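# Lay three sticks across the blue disc, resting on posts

## Task

Using the given arm mounts (arm1 at x=+0.62 y=+0.00 z=+0.72 m facing +180°; arm2 at x=-0.31 y=+0.54 z=+0.72 m facing -60°; arm3 at x=-0.31 y=-0.54 z=+0.72 m facing +60°, angles counter-clockwise from +x), place all three sticks so that each stick's centre line, from one end to the other, crosses above the blue disc painted on the table. When finished, no stick may touch the table and every post must still stand roughly at its starting spot. Any number of arms may be used. The arrangement must hold on its own, not because a robot is keeping it there; release the sticks and pull the arms away at the end.

## Robot and tools

Robots and cameras. There are three identical i2rt Big YAM arms named arm1, arm2 and arm3. Each has six revolute joints, a two-finger gripper and a wrist camera (arm1_cam_wrist, arm2_cam_wrist, arm3_cam_wrist). With joints 1 and 6 at zero and the hand level and pointing ahead, the wrist camera rides on top of the hand looking toward the fingertips. Reach is roughly 1.0 m from the joint-1 axis. Two more cameras, cam_high and cam_low, are fixed in the room.

Frames. Everything is expressed in one scene frame: origin on the floor, +z upward. The arm feet sit on the tabletop at about z=0.72 m at the positions listed in the task. "hand" means the point halfway between the fingertips; the hand's z axis runs along the fingers and its y axis is the direction the fingers open and close.

execute_actions. Argument "actions" is a list holding exactly one action or nothing. An action is an object keyed by robot name; each robot entry holds "joints", an object of absolute joint targets (not offsets) keyed by joint name. Allowed keys and ranges: joint1_rad -2.879 to 2.879 (rotates the arm about its foot, positive = counter-clockwise seen from above, 0 = unfolding toward the direction the foot faces); joint2_rad 0 to 3.141 (shoulder; 0 has the upper arm lying back roughly level, increasing lifts it up then forward); joint3_rad 0 to 3.019 (elbow; 0 is fully folded, increasing opens it); joint4_rad -1.692 to 1.57 (hand pitch, positive tips fingers up); joint5_rad -1.57 to 1.57 (sideways hand swing, positive toward the arm's right); joint6_rad -2.094 to 2.094 (hand roll, positive clockwise viewed from behind the hand); gripper_m 0 to 0.093, the fingertip gap in metres. Arm joints are in radians. Completion tolerances are ±0.045, ±0.14, ±0.09, ±0.055, ±0.03, ±0.035 rad for joints 1 to 6 and ±0.003 m for the gripper. Every motion in an action starts at once but may finish at different moments, and since joints move at different speeds the hand can sweep a wide path. One action runs at most 15 s. A joint or arm you leave out can still be driving toward an earlier target. An unknown key or out-of-range number rejects the whole call with no motion. Optional "cameras" picks images: omitted, null or ["all"] gives every camera, [] gives none; the "pictures" line lists the order of the returned images. An empty actions list just reports state and images.

wait takes "seconds" (0 to 10); nothing new is commanded and the result looks like an empty execute_actions. zoom_image takes "camera" and "region" [x0, y0, x1, y1] in pixels from the top-left of that camera's most recent full image, at most 504 by 504. finished_scene takes "scene", the current scene's number; it is final and reports success. The simulation keeps running while you reason, with the robots holding the last command.

Reading results. joint_positions gives current joint values. joint_status tells how each commanded motion ended: off_target (stopped short, may still push), contact_stop or time_out (target dropped, joint holds where it stopped; a timed-out joint may keep a target no more than 0.375, 0.375, 0.113, 0.225, 0.075, 0.3 rad away for joints 1 to 6 and keep pushing, moving there if freed), not_followed (a safety check withheld the targets, shown with a "joint command not followed" line and usually a "cause:" line; the arm may retry them on later actions; a gripper target in the same action still runs). on_its_own lists what the call did not command; its "held at" values are targets, not positions. Sending a joint its reported position relieves a push; a target very near the current position may not move it. A joint carrying a load can sag. A MOTOR HOT line appears from 85 °C; at 100 °C an OVER-TEMPERATURE FAULT makes that arm go limp and fall until cooled, and its unfinished keys read limit_stop_at_motor_heat (resend them). Once a stop is reported, further motion, wait and finished_scene calls in that same reply are skipped.

Camera calibration. Each camera has a line with OpenCV-style intrinsics K (pixels of image_wh), distortion D and T_world_to_cam, a 4x4 transform in metres from the scene frame into the camera frame, plus pos_world. Wrist cameras are fisheye, 616x616; room cameras are pinhole with radial distortion, 504x504. Expect small errors (around a couple of degrees and millimetres); wrist camera poses come from reported joints and can be worse. Updated values are listed when they change.

Things to avoid. Arms do not stop on contact and can push very hard, which also heats motors; do not leave an arm straining. Avoid arm-to-arm collisions: a hard press between robots ends the run, and the anti-collision check can react late and ignores fingers, gripper housings and wrist cameras. Do not drop, slam or fling sticks, do not knock posts over or shove anything out of the work area. Loose objects may occasionally be nudged by an outside push, so check the final layout before ending.

Each tool is called after ">>>" in YAML: its name, and indented under it one key for each argument.

## Session

>>> execute_actions:
  actions: []

Scene clock: 0.00 s.
Motor temperatures (°C, as the motors report them): arm1=[28 27 25 25 27 28] | arm2=[26 28 26 27 25 27] | arm3=[27 27 28 28 27 25]
arm1.joint_positions: joint1_rad=+0.246 joint2_rad=+0.465 joint3_rad=+1.368 joint4_rad=-1.179 joint5_rad=+0.034 joint6_rad=+0.314 gripper_m=+0.095
arm1.joint_status: not commanded
arm1.hand: x=+0.4470 y=-0.0482 z=+1.3836 quat_wxyz=(-0.163, -0.793, +0.020, +0.586) (m; scene frame)
arm2.joint_positions: joint1_rad=+0.421 joint2_rad=+0.448 joint3_rad=+1.424 joint4_rad=-1.301 joint5_rad=-0.247 joint6_rad=-0.055 gripper_m=+0.095
arm2.joint_status: not commanded
arm2.hand: x=-0.1647 y=+0.4708 z=+1.3438 quat_wxyz=(-0.576, -0.177, -0.791, +0.109) (m; scene frame)
arm3.joint_positions: joint1_rad=-0.311 joint2_rad=+0.478 joint3_rad=+1.460 joint4_rad=-1.454 joint5_rad=+0.164 joint6_rad=-0.366 gripper_m=+0.095
arm3.joint_status: not commanded
arm3.hand: x=-0.1845 y=-0.4593 z=+1.3810 quat_wxyz=(-0.525, +0.410, -0.745, -0.027) (m; scene frame)
pictures: arm1_cam_wrist, arm2_cam_wrist, arm3_cam_wrist, cam_high, cam_low
Images, in order (width x height): arm1_cam_wrist 616x616, arm2_cam_wrist 616x616, arm3_cam_wrist 616x616, cam_high 504x504, cam_low 504x504.

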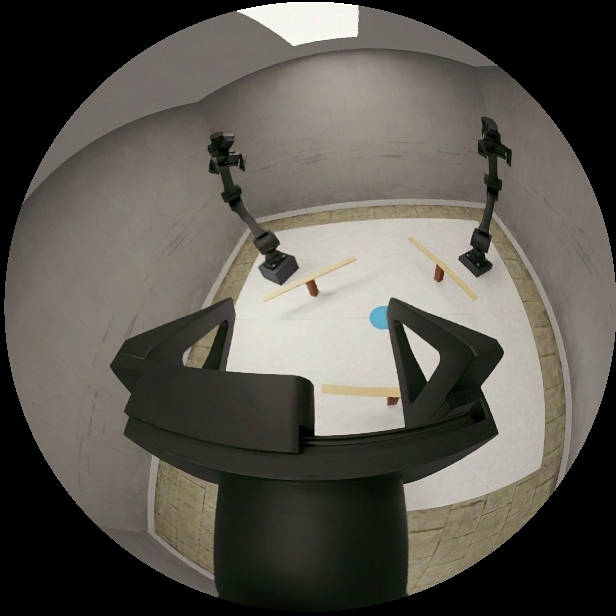

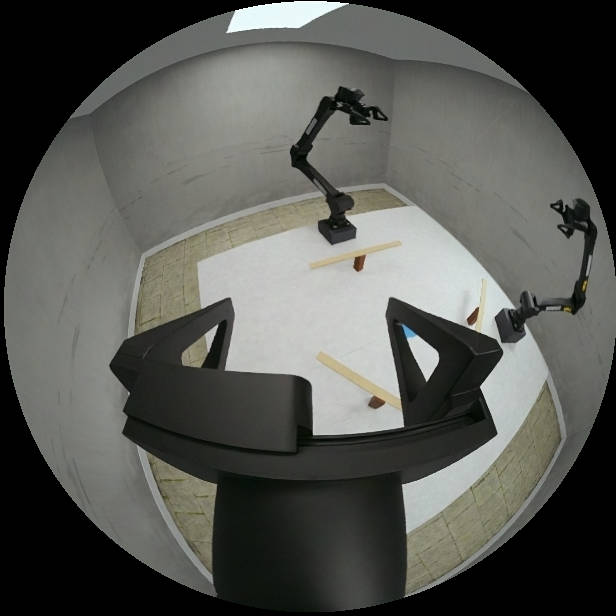

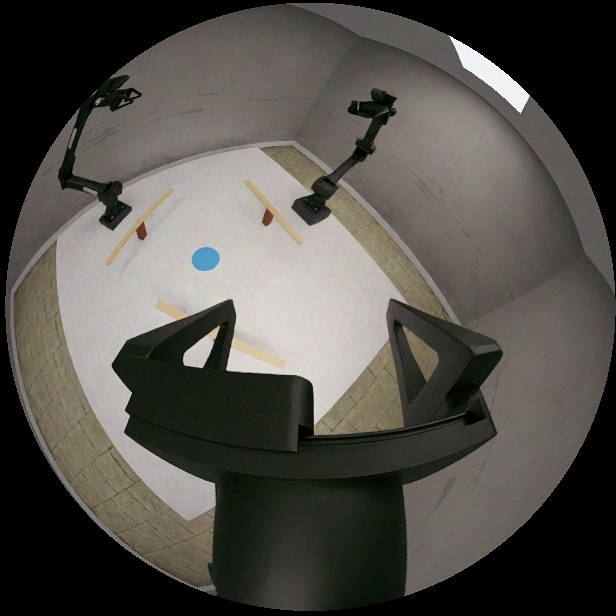

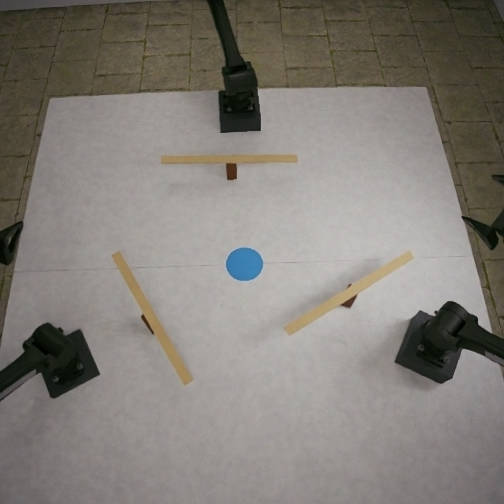

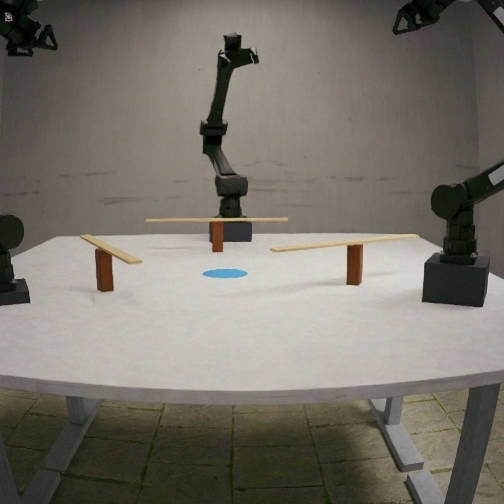

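>>> zoom_image:
  camera: "cam_high"
  region: [90, 130, 270, 400]

>>> zoom_image:
  camera: "cam_high"
  region: [200, 130, 430, 360]

>>> zoom_image:
  camera: "cam_low"
  region: [60, 200, 260, 310]

>>> execute_actions:
  actions:
    - {"arm1":{"joints":{"joint1_rad":0,"joint2_rad":1.3,"joint3_rad":1.0,"joint4_rad":-1.27,"joint5_rad":0,"joint6_rad":0}},"arm2":{"joints":{"joint1_rad":0,"joint2_rad":1.1,"joint3_rad":1.0,"joint4_rad":-1.47,"joint5_rad":0,"joint6_rad":0}},"arm3":{"joints":{"joint1_rad":0,"joint2_rad":1.2,"joint3_rad":0.9,"joint4_rad":-1.27,"joint5_rad":0,"joint6_rad":0}}}

Region (90, 130, 270, 400) of cam_high's 504x504 image, scaled by 1.867, with more detail than that image has.

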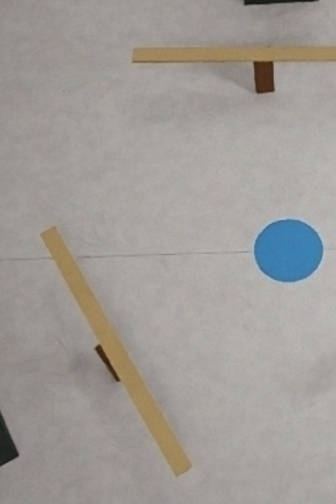

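Region (200, 130, 430, 360) of cam_high's 504x504 image, scaled by 2.191, with more detail than that image has.

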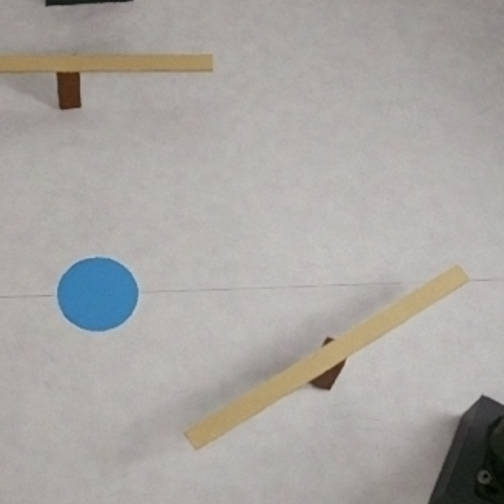

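Region (60, 200, 260, 310) of cam_low's 504x504 image, scaled by 2.520, with more detail than that image has; it fills the top 277 rows of this view, and the rest is white.

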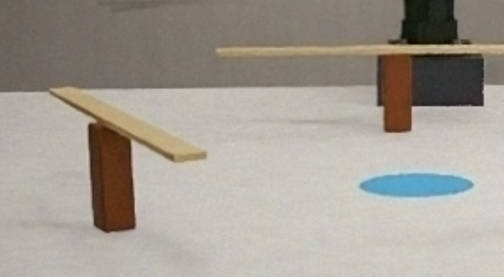

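Scene clock: 7.90 s.
Motor temperatures (°C, as the motors report them): arm1=[28 27 27 25 27 28] | arm2=[26 28 27 27 25 27] | arm3=[27 27 30 28 27 25]
arm1.joint_positions: joint1_rad=+0.003 joint2_rad=+1.296 joint3_rad=+0.979 joint4_rad=-1.258 joint5_rad=+0.002 joint6_rad=+0.009 gripper_m=+0.095
arm1.joint_status: all done
arm1.hand: x=+0.2762 y=-0.0138 z=+0.9408 quat_wxyz=(+0.003, -1.000, -0.016, +0.005) (m; scene frame)
arm2.joint_positions: joint1_rad=+0.001 joint2_rad=+1.105 joint3_rad=+0.994 joint4_rad=-1.457 joint5_rad=-0.002 joint6_rad=-0.011 gripper_m=+0.095
arm2.joint_status: all done
arm2.hand: x=-0.1743 y=+0.2758 z=+0.9586 quat_wxyz=(+0.000, -0.513, -0.858, -0.003) (m; scene frame)
arm3.joint_positions: joint1_rad=-0.008 joint2_rad=+1.196 joint3_rad=+0.880 joint4_rad=-1.276 joint5_rad=+0.002 joint6_rad=-0.009 gripper_m=+0.095
arm3.joint_status: all done
arm3.hand: x=-0.1560 y=-0.2746 z=+0.9523 quat_wxyz=(+0.008, +0.501, -0.865, +0.007) (m; scene frame)
pictures: arm1_cam_wrist, arm2_cam_wrist, arm3_cam_wrist, cam_high, cam_low
camera_calibration (this result's frames):
arm1_cam_wrist: T_world_to_cam=[[-0.0432505, 0.999064, -0.000629855, 0.0232872], [0.810605, 0.0354604, 0.584518, -0.770857], [0.583994, 0.0247701, -0.81138, 0.72937], [0, 0, 0, 1]] pos_world=[0.19992, -0.0139971, 1.04239]
arm2_cam_wrist: T_world_to_cam=[[-0.874026, -0.485854, -0.00487205, -0.0130127], [-0.393446, 0.701833, 0.593827, -0.828417], [-0.285094, 0.520937, -0.804578, 0.70462], [0, 0, 0, 1]] pos_world=[-0.136428, 0.208026, 1.05879]
arm3_cam_wrist: T_world_to_cam=[[0.869772, -0.493424, -0.00537302, 0.00502712], [-0.388014, -0.69061, 0.61033, -0.822643], [-0.304862, -0.528763, -0.792129, 0.683179], [0, 0, 0, 1]] pos_world=[-0.115294, -0.204405, 1.04328]
Images, in order (width x height): arm1_cam_wrist 616x616, arm2_cam_wrist 616x616, arm3_cam_wrist 616x616, cam_high 504x504, cam_low 504x504.

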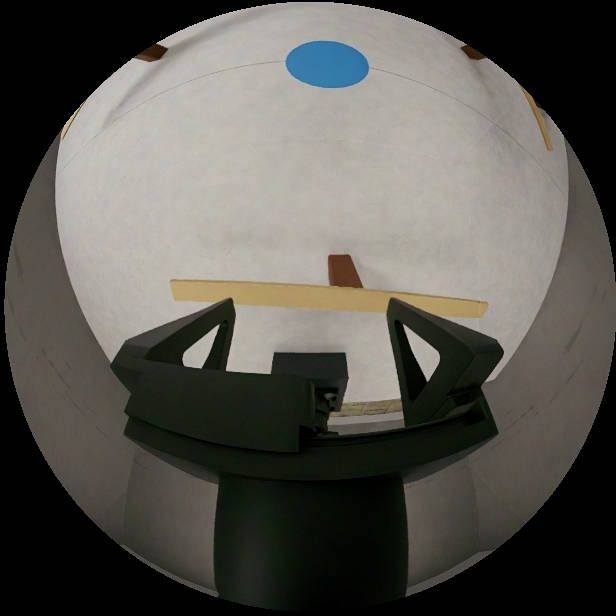

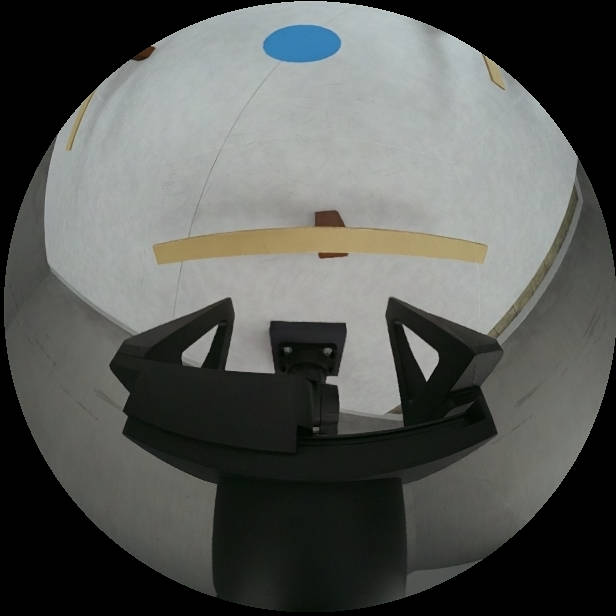

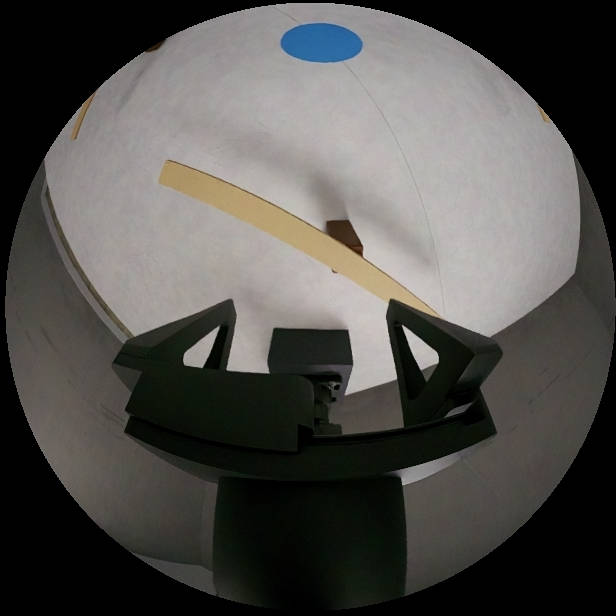

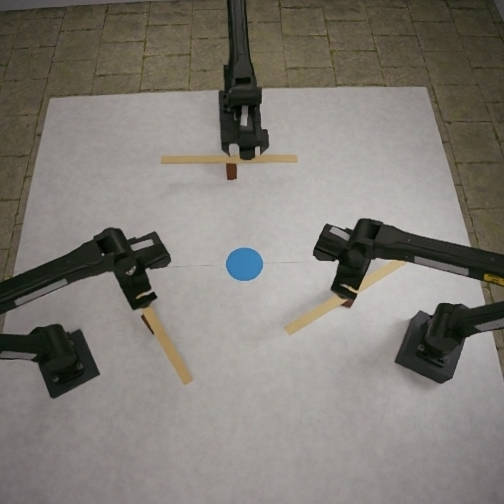

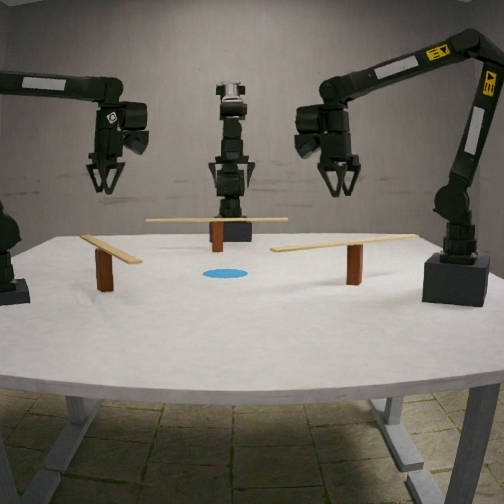

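>>> execute_actions:
  actions:
    - {"arm1":{"joints":{"joint4_rad":-1.5,"joint6_rad":-1.93}},"arm2":{"joints":{"joint2_rad":1.3,"joint6_rad":-1.98}},"arm3":{"joints":{"joint3_rad":0.72,"joint6_rad":-1.555}}}
  cameras: ["cam_low"]

Scene clock: 32.50 s.
Motor temperatures (°C, as the motors report them): arm1=[28 28 31 25 27 28] | arm2=[26 28 30 27 25 27] | arm3=[27 27 34 28 27 25]
arm1.joint_positions: joint1_rad=+0.003 joint2_rad=+1.296 joint3_rad=+0.979 joint4_rad=-1.487 joint5_rad=+0.002 joint6_rad=-1.920 gripper_m=+0.095
arm1.joint_status: all done
arm1.hand: x=+0.3320 y=-0.0116 z=+0.9467 quat_wxyz=(-0.087, -0.553, -0.826, -0.067) (m; scene frame)
arm2.joint_positions: joint1_rad=+0.001 joint2_rad=+1.306 joint3_rad=+0.994 joint4_rad=-1.459 joint5_rad=-0.002 joint6_rad=-1.968 gripper_m=+0.095
arm2.joint_status: all done
arm2.hand: x=-0.1696 y=+0.2671 z=+0.9029 quat_wxyz=(+0.002, +0.423, -0.900, -0.103) (m; scene frame)
arm3.joint_positions: joint1_rad=-0.008 joint2_rad=+1.196 joint3_rad=+0.709 joint4_rad=-1.276 joint5_rad=+0.002 joint6_rad=-1.546 gripper_m=+0.095
arm3.joint_status: all done
arm3.hand: x=-0.1898 y=-0.3327 z=+0.8968 quat_wxyz=(+0.094, +0.957, -0.272, -0.022) (m; scene frame)
pictures: cam_low
Images, in order (width x height): cam_low 504x504.

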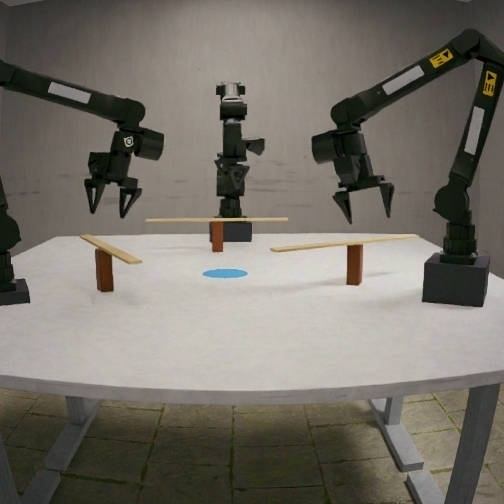

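>>> execute_actions:
  actions:
    - {"arm1":{"joints":{"joint1_rad":-0.43,"joint2_rad":1.239,"joint3_rad":0.77,"joint4_rad":-1.088}},"arm2":{"joints":{"joint1_rad":-0.374,"joint2_rad":1.273,"joint3_rad":0.92,"joint4_rad":-1.21}},"arm3":{"joints":{"joint1_rad":-0.525,"joint2_rad":1.1,"joint3_rad":0.612,"joint4_rad":-1.072}}}

Scene clock: 43.70 s.
Motor temperatures (°C, as the motors report them): arm1=[28 28 31 25 27 28] | arm2=[26 28 30 27 25 27] | arm3=[27 27 33 28 27 25]
arm1.joint_positions: joint1_rad=-0.430 joint2_rad=+1.244 joint3_rad=+0.762 joint4_rad=-1.102 joint5_rad=+0.001 joint6_rad=-1.921 gripper_m=+0.095
arm1.joint_status: all done
arm1.hand: x=+0.3444 y=+0.1148 z=+0.8799 quat_wxyz=(+0.000, -0.722, -0.692, +0.001) (m; scene frame)
arm2.joint_positions: joint1_rad=-0.379 joint2_rad=+1.276 joint3_rad=+0.929 joint4_rad=-1.223 joint5_rad=-0.001 joint6_rad=-1.969 gripper_m=+0.095
arm2.joint_status: all done
arm2.hand: x=-0.2758 y=+0.2015 z=+0.8836 quat_wxyz=(-0.001, +0.248, -0.969, -0.003) (m; scene frame)
arm3.joint_positions: joint1_rad=-0.516 joint2_rad=+1.110 joint3_rad=+0.608 joint4_rad=-1.087 joint5_rad=+0.001 joint6_rad=-1.547 gripper_m=+0.095
arm3.joint_status: all done
arm3.hand: x=-0.0992 y=-0.4131 z=+0.8798 quat_wxyz=(+0.008, +0.862, -0.506, -0.002) (m; scene frame)
pictures: arm1_cam_wrist, arm2_cam_wrist, arm3_cam_wrist, cam_high, cam_low
camera_calibration (this result's frames):
arm1_cam_wrist: T_world_to_cam=[[-0.999556, 0.0294697, -0.00439794, 0.34161], [0.0211637, 0.806093, 0.591411, -0.617748], [0.0209739, 0.591055, -0.806359, 0.761412], [0, 0, 0, 1]] pos_world=[0.338562, 0.0378589, 0.980816]
arm2_cam_wrist: T_world_to_cam=[[0.492631, -0.870222, -0.00531099, 0.316581], [-0.702491, -0.401267, 0.587785, -0.629341], [-0.513634, -0.28583, -0.809, 0.757538], [0, 0, 0, 1]] pos_world=[-0.208966, 0.23949, 0.984446]
arm3_cam_wrist: T_world_to_cam=[[0.870462, 0.491537, -0.0262181, 0.312178], [0.408372, -0.691394, 0.595992, -0.760619], [0.274825, -0.529495, -0.802562, 0.636192], [0, 0, 0, 1]] pos_world=[-0.135965, -0.342474, 0.972091]
Images, in order (width x height): arm1_cam_wrist 616x616, arm2_cam_wrist 616x616, arm3_cam_wrist 616x616, cam_high 504x504, cam_low 504x504.

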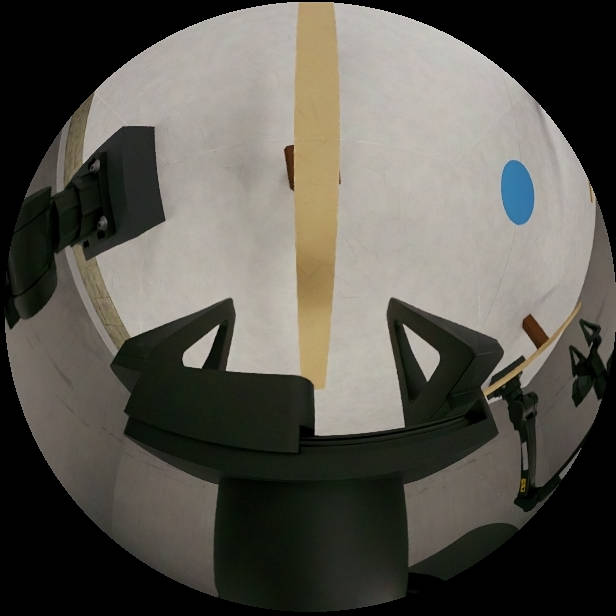

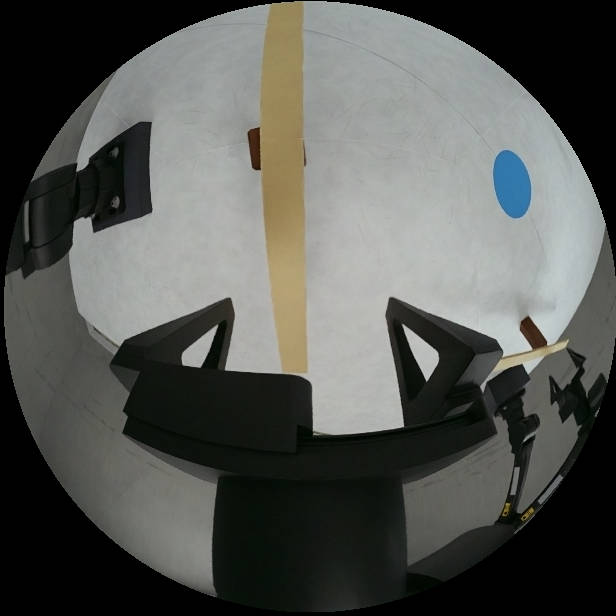

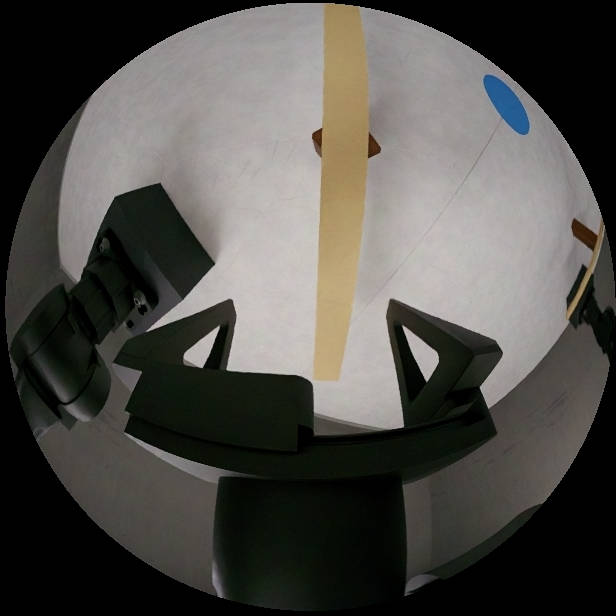

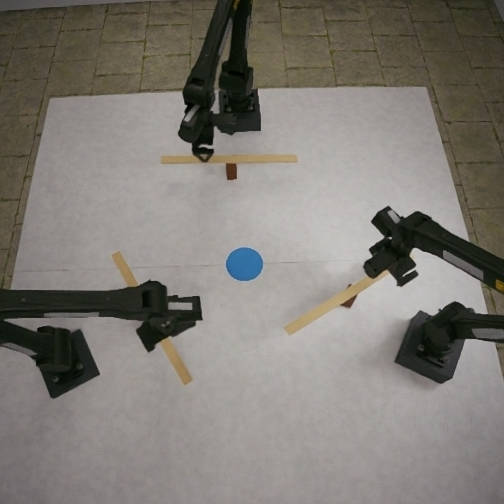

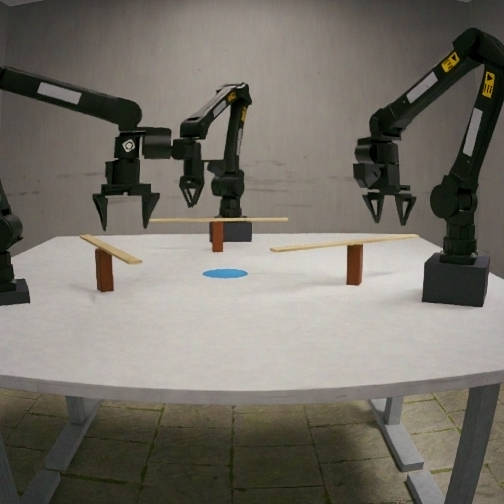

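>>> execute_actions:
  actions:
    - {"arm1":{"joints":{"joint1_rad":-0.49,"joint2_rad":1.314,"joint3_rad":0.735,"joint4_rad":-0.972,"joint6_rad":-1.99}},"arm2":{"joints":{"joint2_rad":1.265,"joint3_rad":0.812,"joint4_rad":-1.112,"joint6_rad":-2.0}},"arm3":{"joints":{"joint2_rad":1.221,"joint3_rad":0.598,"joint4_rad":-0.93,"joint6_rad":-1.53}}}
  cameras: ["arm1_cam_wrist","arm2_cam_wrist","arm3_cam_wrist"]

Scene clock: 52.10 s.
Motor temperatures (°C, as the motors report them): arm1=[28 28 31 25 27 28] | arm2=[26 28 30 27 25 27] | arm3=[27 27 33 28 27 25]
arm1.joint_positions: joint1_rad=-0.489 joint2_rad=+1.319 joint3_rad=+0.731 joint4_rad=-0.986 joint5_rad=+0.001 joint6_rad=-1.980 gripper_m=+0.095
arm1.joint_status: all done
arm1.hand: x=+0.3417 y=+0.1358 z=+0.8483 quat_wxyz=(+0.005, -0.722, -0.692, +0.003) (m; scene frame)
arm2.joint_positions: joint1_rad=-0.379 joint2_rad=+1.270 joint3_rad=+0.818 joint4_rad=-1.125 joint5_rad=-0.001 joint6_rad=-1.988 gripper_m=+0.095
arm2.joint_status: all done
arm2.hand: x=-0.2778 y=+0.2212 z=+0.8467 quat_wxyz=(-0.002, +0.257, -0.966, -0.006) (m; scene frame)
arm3.joint_positions: joint1_rad=-0.516 joint2_rad=+1.219 joint3_rad=+0.599 joint4_rad=-0.946 joint5_rad=+0.001 joint6_rad=-1.539 gripper_m=+0.095
arm3.joint_status: all done
arm3.hand: x=-0.0798 y=-0.4016 z=+0.8510 quat_wxyz=(-0.002, +0.860, -0.510, +0.003) (m; scene frame)
pictures: arm1_cam_wrist, arm2_cam_wrist, arm3_cam_wrist
camera_calibration (this result's frames):
arm1_cam_wrist: T_world_to_cam=[[-0.999529, 0.0302537, 0.00524164, 0.329893], [0.0274467, 0.80384, 0.594212, -0.620187], [0.0137637, 0.594076, -0.804291, 0.723925], [0, 0, 0, 1]] pos_world=[0.336795, 0.0584842, 0.94904]
arm2_cam_wrist: T_world_to_cam=[[0.509135, -0.860615, -0.0111246, 0.341951], [-0.694396, -0.418369, 0.585475, -0.593147], [-0.508523, -0.290361, -0.810614, 0.736065], [0, 0, 0, 1]] pos_world=[-0.211672, 0.259858, 0.947742]
arm3_cam_wrist: T_world_to_cam=[[0.874823, 0.484426, -0.00407299, 0.267535], [0.39118, -0.701421, 0.595808, -0.748763], [0.285768, -0.52282, -0.803117, 0.617819], [0, 0, 0, 1]] pos_world=[-0.117697, -0.331791, 0.94339]
Images, in order (width x height): arm1_cam_wrist 616x616, arm2_cam_wrist 616x616, arm3_cam_wrist 616x616.

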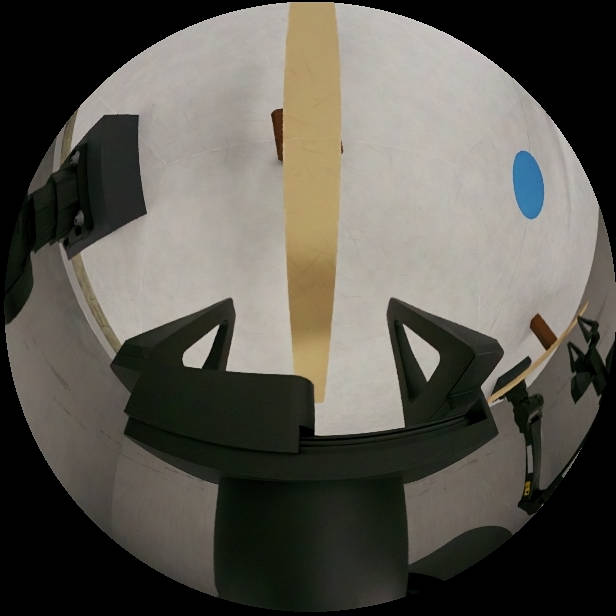

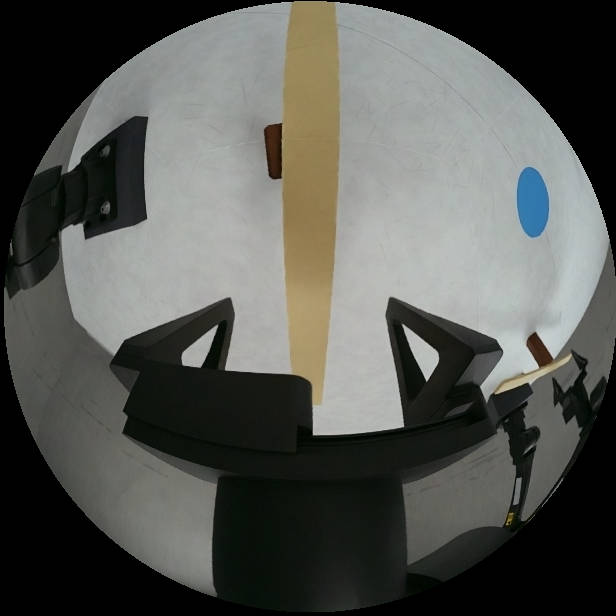

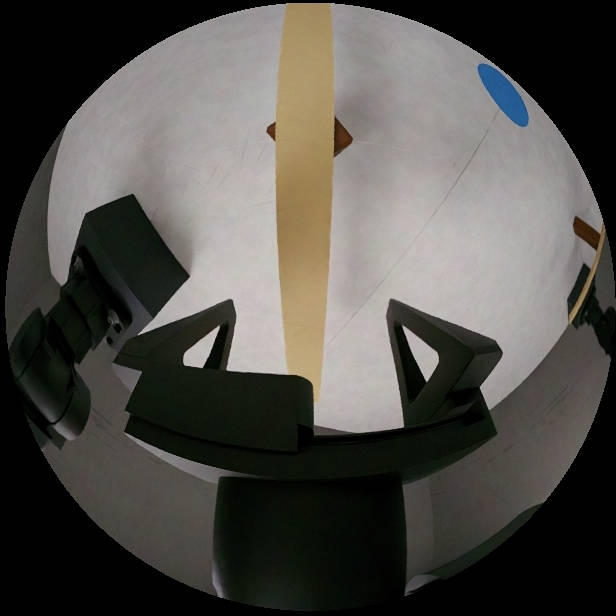

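>>> execute_actions:
  actions:
    - {"arm1":{"joints":{"joint2_rad":1.392,"joint3_rad":0.682,"joint4_rad":-0.843}},"arm2":{"joints":{"joint2_rad":1.322,"joint3_rad":0.754,"joint4_rad":-0.997}},"arm3":{"joints":{"joint2_rad":1.315,"joint3_rad":0.544,"joint4_rad":-0.79}}}

Scene clock: 56.70 s.
Motor temperatures (°C, as the motors report them): arm1=[28 28 31 25 27 28] | arm2=[26 28 30 27 25 27] | arm3=[27 27 33 28 27 25]
arm1.joint_positions: joint1_rad=-0.489 joint2_rad=+1.399 joint3_rad=+0.675 joint4_rad=-0.857 joint5_rad=+0.001 joint6_rad=-1.981 gripper_m=+0.095
arm1.joint_status: all done
arm1.hand: x=+0.3435 y=+0.1348 z=+0.8083 quat_wxyz=(+0.002, -0.722, -0.692, +0.002) (m; scene frame)
arm2.joint_positions: joint1_rad=-0.379 joint2_rad=+1.311 joint3_rad=+0.762 joint4_rad=-1.011 joint5_rad=-0.001 joint6_rad=-1.989 gripper_m=+0.095
arm2.joint_status: all done
arm2.hand: x=-0.2776 y=+0.2193 z=+0.8158 quat_wxyz=(+0.000, +0.257, -0.966, +0.002) (m; scene frame)
arm3.joint_positions: joint1_rad=-0.516 joint2_rad=+1.314 joint3_rad=+0.539 joint4_rad=-0.807 joint5_rad=+0.001 joint6_rad=-1.538 gripper_m=+0.095
arm3.joint_status: all done
arm3.hand: x=-0.0846 y=-0.4046 z=+0.8104 quat_wxyz=(+0.005, +0.860, -0.510, -0.001) (m; scene frame)
pictures: arm1_cam_wrist, arm2_cam_wrist, arm3_cam_wrist, cam_high, cam_low
camera_calibration (this result's frames):
arm1_cam_wrist: T_world_to_cam=[[-0.999565, 0.0294755, -0.00102497, 0.337134], [0.0231497, 0.805632, 0.591963, -0.592559], [0.0182742, 0.591682, -0.805964, 0.692416], [0, 0, 0, 1]] pos_world=[0.338052, 0.0577578, 0.909181]
arm2_cam_wrist: T_world_to_cam=[[0.509467, -0.860479, 0.00446574, 0.327177], [-0.695273, -0.408584, 0.591316, -0.582836], [-0.50699, -0.304361, -0.806428, 0.710579], [0, 0, 0, 1]] pos_world=[-0.211659, 0.259664, 0.91621]
arm3_cam_wrist: T_world_to_cam=[[0.87487, 0.483972, -0.0193236, 0.285144], [0.398719, -0.696961, 0.596044, -0.722503], [0.275001, -0.529166, -0.802719, 0.581244], [0, 0, 0, 1]] pos_world=[-0.121231, -0.333984, 0.902729]
Images, in order (width x height): arm1_cam_wrist 616x616, arm2_cam_wrist 616x616, arm3_cam_wrist 616x616, cam_high 504x504, cam_low 504x504.

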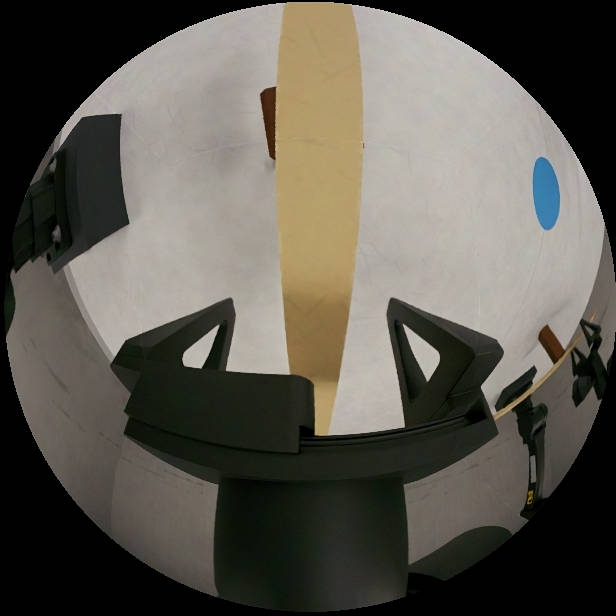

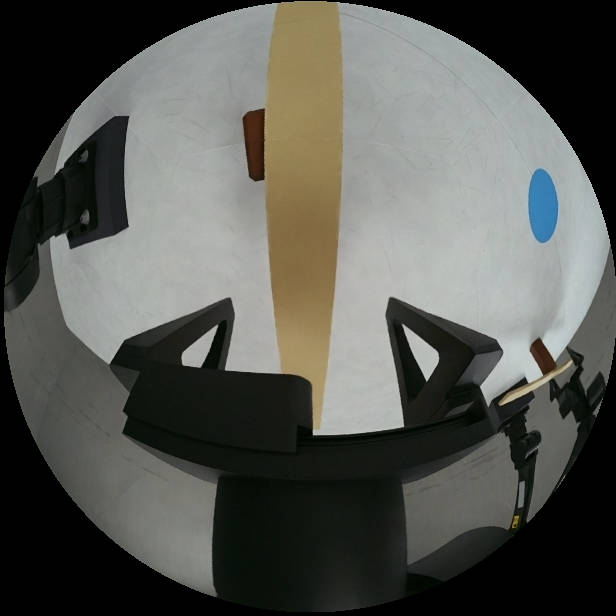

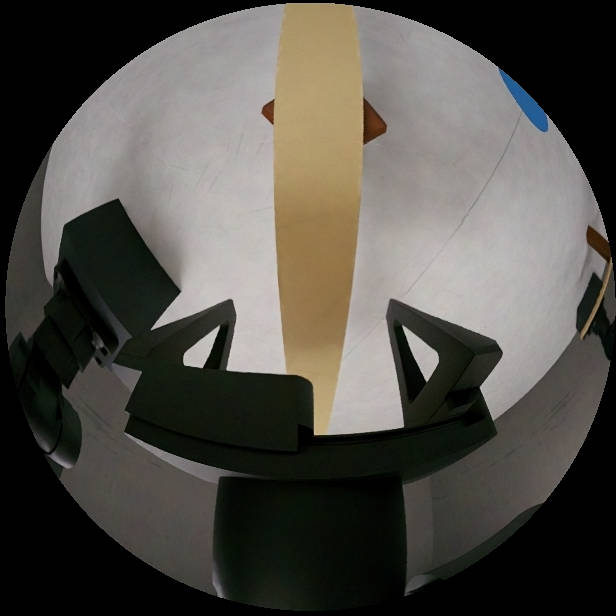

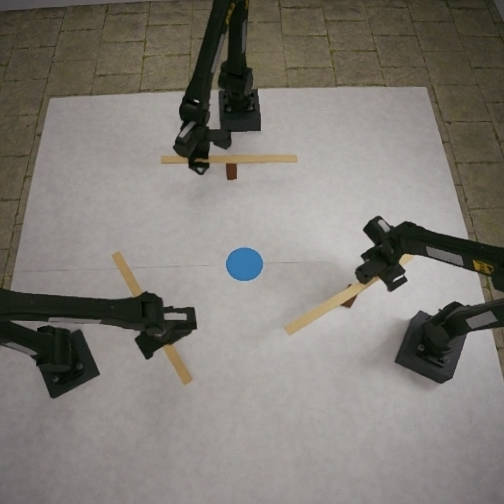

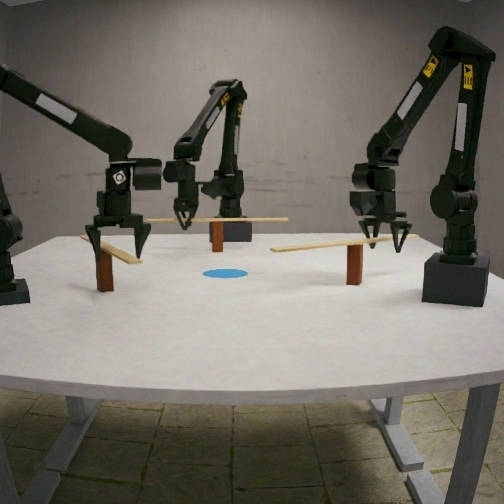

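>>> execute_actions:
  actions:
    - {"arm1":{"joints":{"gripper_m":0.0}},"arm2":{"joints":{"joint2_rad":1.342,"gripper_m":0.0}},"arm3":{"joints":{"gripper_m":0.0}}}
  cameras: ["cam_low","cam_high"]

Scene clock: 59.33 s.
Motor temperatures (°C, as the motors report them): arm1=[28 28 31 25 27 28] | arm2=[26 28 30 27 25 27] | arm3=[27 27 33 28 27 25]
arm1.joint_positions: joint1_rad=-0.489 joint2_rad=+1.399 joint3_rad=+0.675 joint4_rad=-0.855 joint5_rad=+0.001 joint6_rad=-1.983 gripper_m=+0.027
arm1.joint_status: gripper_m off_target (ended at +0.027, target +0.000)
arm1.hand: x=+0.3433 y=+0.1349 z=+0.8083 quat_wxyz=(+0.002, -0.721, -0.693, +0.002) (m; scene frame)
arm2.joint_positions: joint1_rad=-0.379 joint2_rad=+1.320 joint3_rad=+0.762 joint4_rad=-1.010 joint5_rad=-0.001 joint6_rad=-1.991 gripper_m=+0.028
arm2.joint_status: gripper_m off_target (ended at +0.028, target +0.000); the others done
arm2.hand: x=-0.2777 y=+0.2197 z=+0.8129 quat_wxyz=(-0.001, +0.258, -0.966, -0.002) (m; scene frame)
arm3.joint_positions: joint1_rad=-0.516 joint2_rad=+1.314 joint3_rad=+0.539 joint4_rad=-0.806 joint5_rad=+0.001 joint6_rad=-1.536 gripper_m=+0.027
arm3.joint_status: gripper_m off_target (ended at +0.027, target +0.000)
arm3.hand: x=-0.0843 y=-0.4044 z=+0.8104 quat_wxyz=(+0.004, +0.860, -0.511, -0.001) (m; scene frame)
pictures: cam_high, cam_low
Images, in order (width x height): cam_high 504x504, cam_low 504x504.

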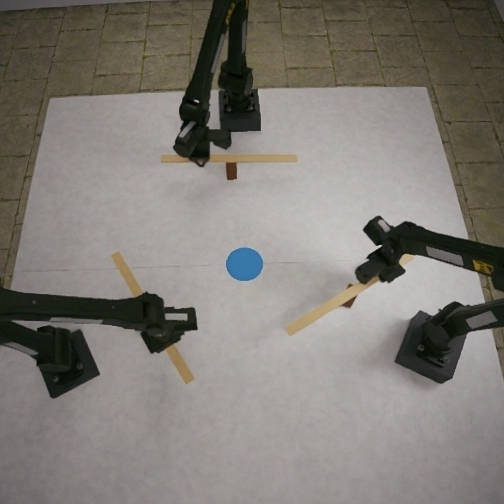

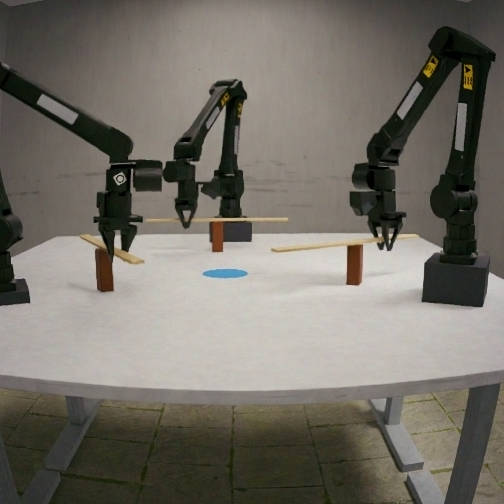

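>>> execute_actions:
  actions:
    - {"arm1":{"joints":{"joint2_rad":1.15,"joint3_rad":0.66}},"arm2":{"joints":{"joint2_rad":1.103}},"arm3":{"joints":{"joint2_rad":1.19,"joint3_rad":0.625,"joint4_rad":-0.92}}}
  cameras: ["cam_low"]

>>> execute_actions:
  actions:
    - {"arm1":{"joints":{"joint1_rad":-0.124,"joint3_rad":0.637,"joint4_rad":-0.782,"joint6_rad":-0.302}},"arm2":{"joints":{"joint1_rad":-0.05,"joint3_rad":0.733,"joint4_rad":-0.94,"joint6_rad":-0.318}},"arm3":{"joints":{"joint1_rad":-0.105,"joint4_rad":-0.722,"joint6_rad":-0.325}}}
  cameras: ["cam_low","cam_high"]

Scene clock: 80.00 s.
Motor temperatures (°C, as the motors report them): arm1=[28 28 30 25 27 28] | arm2=[26 28 30 27 25 27] | arm3=[27 27 33 28 27 25]
arm1.joint_positions: joint1_rad=-0.489 joint2_rad=+1.144 joint3_rad=+0.650 joint4_rad=-0.853 joint5_rad=+0.001 joint6_rad=-1.983 gripper_m=+0.027
arm1.joint_status: all done
arm1.hand: x=+0.3354 y=+0.1389 z=+0.8744 quat_wxyz=(+0.111, -0.716, -0.688, +0.042) (m; scene frame)
arm2.joint_positions: joint1_rad=-0.379 joint2_rad=+1.087 joint3_rad=+0.762 joint4_rad=-1.009 joint5_rad=-0.001 joint6_rad=-1.991 gripper_m=+0.028
arm2.joint_status: all done
arm2.hand: x=-0.2770 y=+0.2123 z=+0.8831 quat_wxyz=(+0.018, +0.257, -0.960, +0.113) (m; scene frame)
arm3.joint_positions: joint1_rad=-0.516 joint2_rad=+1.192 joint3_rad=+0.592 joint4_rad=-0.905 joint5_rad=+0.001 joint6_rad=-1.536 gripper_m=+0.027
arm3.joint_status: all done
arm3.hand: x=-0.0717 y=-0.3968 z=+0.8561 quat_wxyz=(-0.029, +0.859, -0.510, +0.018) (m; scene frame)
pictures: cam_low
Images, in order (width x height): cam_low 504x504.

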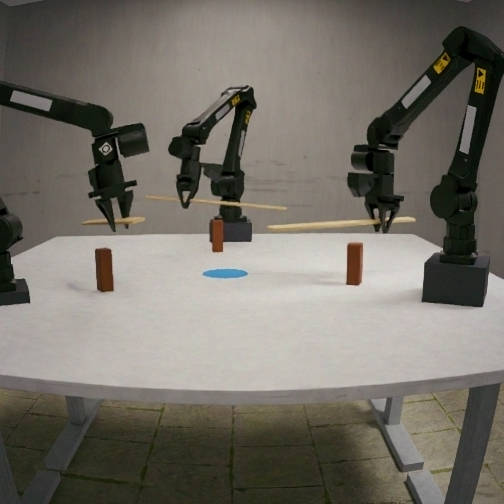

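Scene clock: 82.20 s.
Motor temperatures (°C, as the motors report them): arm1=[28 28 30 25 27 28] | arm2=[26 28 30 27 25 27] | arm3=[27 27 33 28 27 25]
arm1.joint_positions: joint1_rad=-0.123 joint2_rad=+1.144 joint3_rad=+0.632 joint4_rad=-0.799 joint5_rad=+0.001 joint6_rad=-0.312 gripper_m=+0.027
arm1.joint_status: all done
arm1.hand: x=+0.2992 y=+0.0278 z=+0.8706 quat_wxyz=(+0.028, -0.984, -0.112, +0.134) (m; scene frame)
arm2.joint_positions: joint1_rad=-0.048 joint2_rad=+1.088 joint3_rad=+0.743 joint4_rad=-0.955 joint5_rad=+0.001 joint6_rad=-0.331 gripper_m=+0.028
arm2.joint_status: all done
arm2.hand: x=-0.1713 y=+0.2348 z=+0.8786 quat_wxyz=(-0.099, -0.389, -0.912, +0.088) (m; scene frame)
arm3.joint_positions: joint1_rad=-0.112 joint2_rad=+1.192 joint3_rad=+0.592 joint4_rad=-0.743 joint5_rad=+0.001 joint6_rad=-0.335 gripper_m=+0.027
arm3.joint_status: all done
arm3.hand: x=-0.1227 y=-0.2826 z=+0.8617 quat_wxyz=(-0.110, +0.590, -0.799, -0.032) (m; scene frame)
pictures: cam_high, cam_low
Images, in order (width x height): cam_high 504x504, cam_low 504x504.

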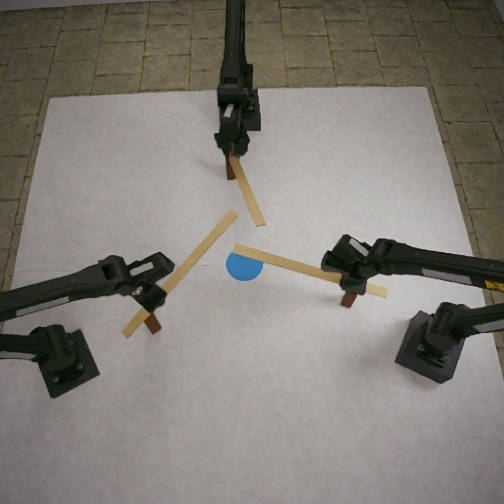

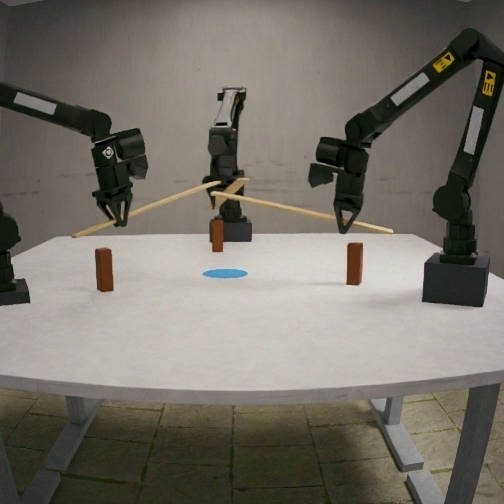

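>>> execute_actions:
  actions:
    - {"arm1":{"joints":{"joint1_rad":-0.105,"joint2_rad":1.22,"joint3_rad":0.715,"joint4_rad":-0.77}},"arm2":{"joints":{"joint1_rad":-0.03,"joint2_rad":1.18,"joint3_rad":0.812}},"arm3":{"joints":{"joint1_rad":-0.085,"joint2_rad":1.26,"joint3_rad":0.706,"joint4_rad":-0.70}}}

>>> zoom_image:
  camera: "cam_low"
  region: [60, 140, 410, 300]

Scene clock: 87.67 s.
Motor temperatures (°C, as the motors report them): arm1=[28 28 31 25 27 28] | arm2=[26 28 30 27 25 27] | arm3=[27 27 34 28 27 25]
arm1.joint_positions: joint1_rad=-0.112 joint2_rad=+1.226 joint3_rad=+0.662 joint4_rad=-0.788 joint5_rad=+0.001 joint6_rad=-0.312 gripper_m=+0.027
arm1.joint_status: all done
arm1.hand: x=+0.2881 y=+0.0252 z=+0.8579 quat_wxyz=(+0.024, -0.986, -0.118, +0.114) (m; scene frame)
arm2.joint_positions: joint1_rad=-0.037 joint2_rad=+1.177 joint3_rad=+0.761 joint4_rad=-0.955 joint5_rad=+0.001 joint6_rad=-0.330 gripper_m=+0.028
arm2.joint_status: all done
arm2.hand: x=-0.1655 y=+0.2314 z=+0.8576 quat_wxyz=(-0.072, -0.386, -0.917, +0.063) (m; scene frame)
arm3.joint_positions: joint1_rad=-0.098 joint2_rad=+1.254 joint3_rad=+0.666 joint4_rad=-0.718 joint5_rad=+0.001 joint6_rad=-0.334 gripper_m=+0.027
arm3.joint_status: all done
arm3.hand: x=-0.1062 y=-0.2517 z=+0.8717 quat_wxyz=(-0.127, +0.594, -0.793, -0.038) (m; scene frame)
pictures: arm1_cam_wrist, arm2_cam_wrist, arm3_cam_wrist, cam_high, cam_low
camera_calibration (this result's frames):
arm1_cam_wrist: T_world_to_cam=[[-0.239311, 0.96839, 0.0703584, -0.0189129], [0.895753, 0.192238, 0.400837, -0.604401], [0.374641, 0.158949, -0.913444, 0.798681], [0, 0, 0, 1]] pos_world=[0.237649, 0.00755477, 0.973147]
arm2_cam_wrist: T_world_to_cam=[[-0.707798, -0.703621, 0.062761, -0.00749664], [-0.615348, 0.657749, 0.434411, -0.62361], [-0.346942, 0.268856, -0.898525, 0.777683], [0, 0, 0, 1]] pos_world=[-0.119233, 0.19582, 0.970141]
arm3_cam_wrist: T_world_to_cam=[[0.955266, -0.284333, 0.0813756, -0.0413965], [-0.293678, -0.879455, 0.374583, -0.57026], [-0.0349403, -0.381725, -0.923615, 0.826877], [0, 0, 0, 1]] pos_world=[-0.0990368, -0.197649, 0.980695]
Images, in order (width x height): arm1_cam_wrist 616x616, arm2_cam_wrist 616x616, arm3_cam_wrist 616x616, cam_high 504x504, cam_low 504x504.

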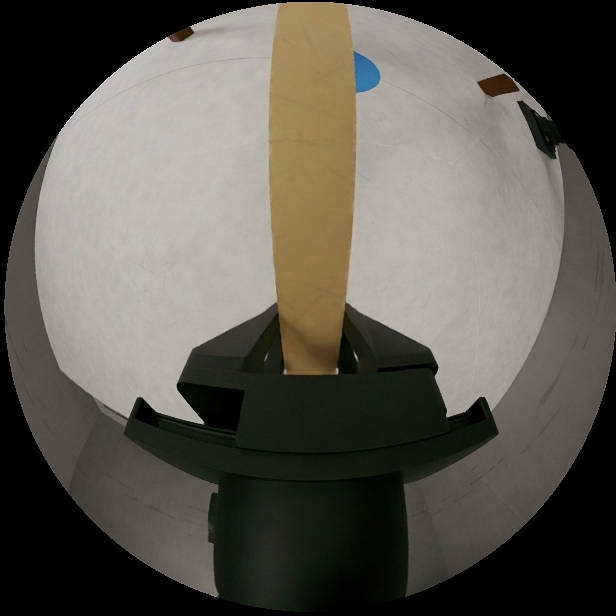

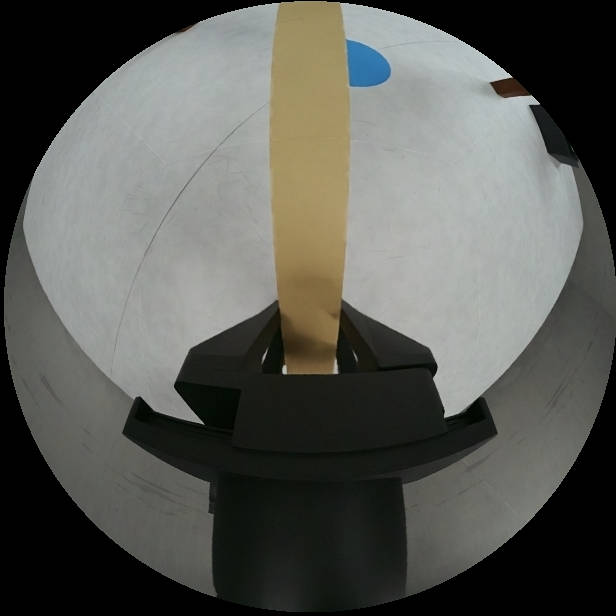

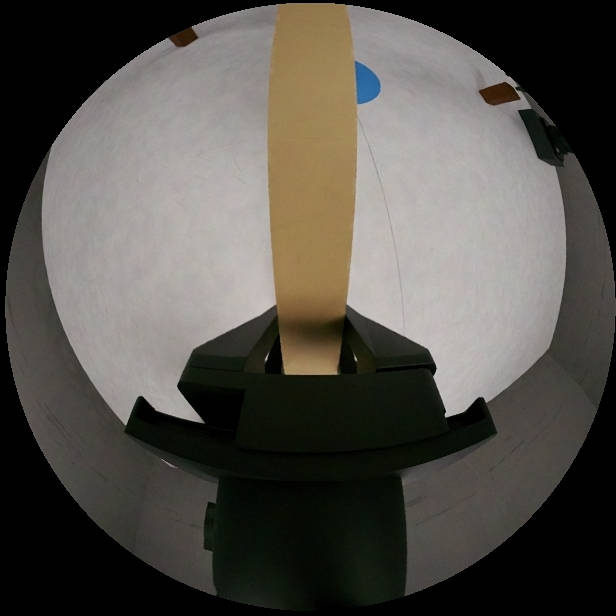

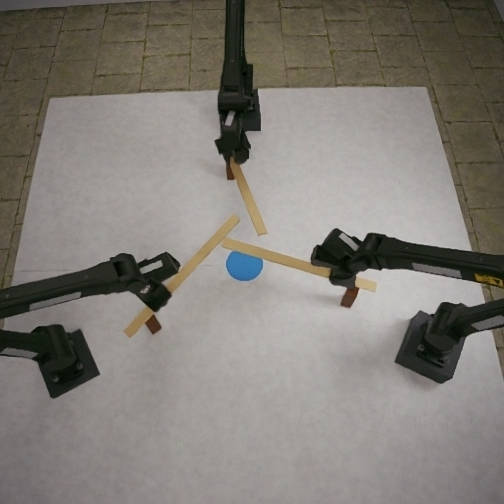

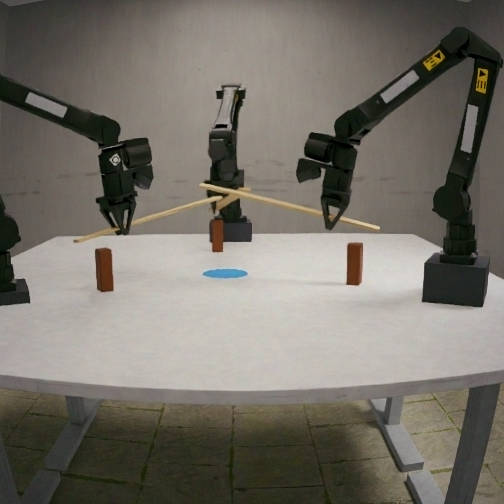

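Region (60, 140, 410, 300) of cam_low's 504x504 image, scaled by 1.440, with more detail than that image has; it fills the top 230 rows of this view, and the rest is white.

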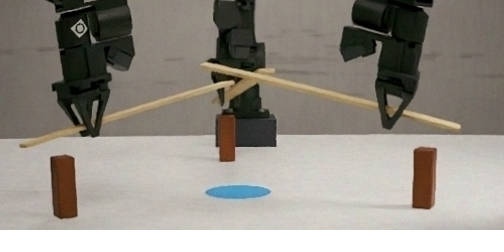

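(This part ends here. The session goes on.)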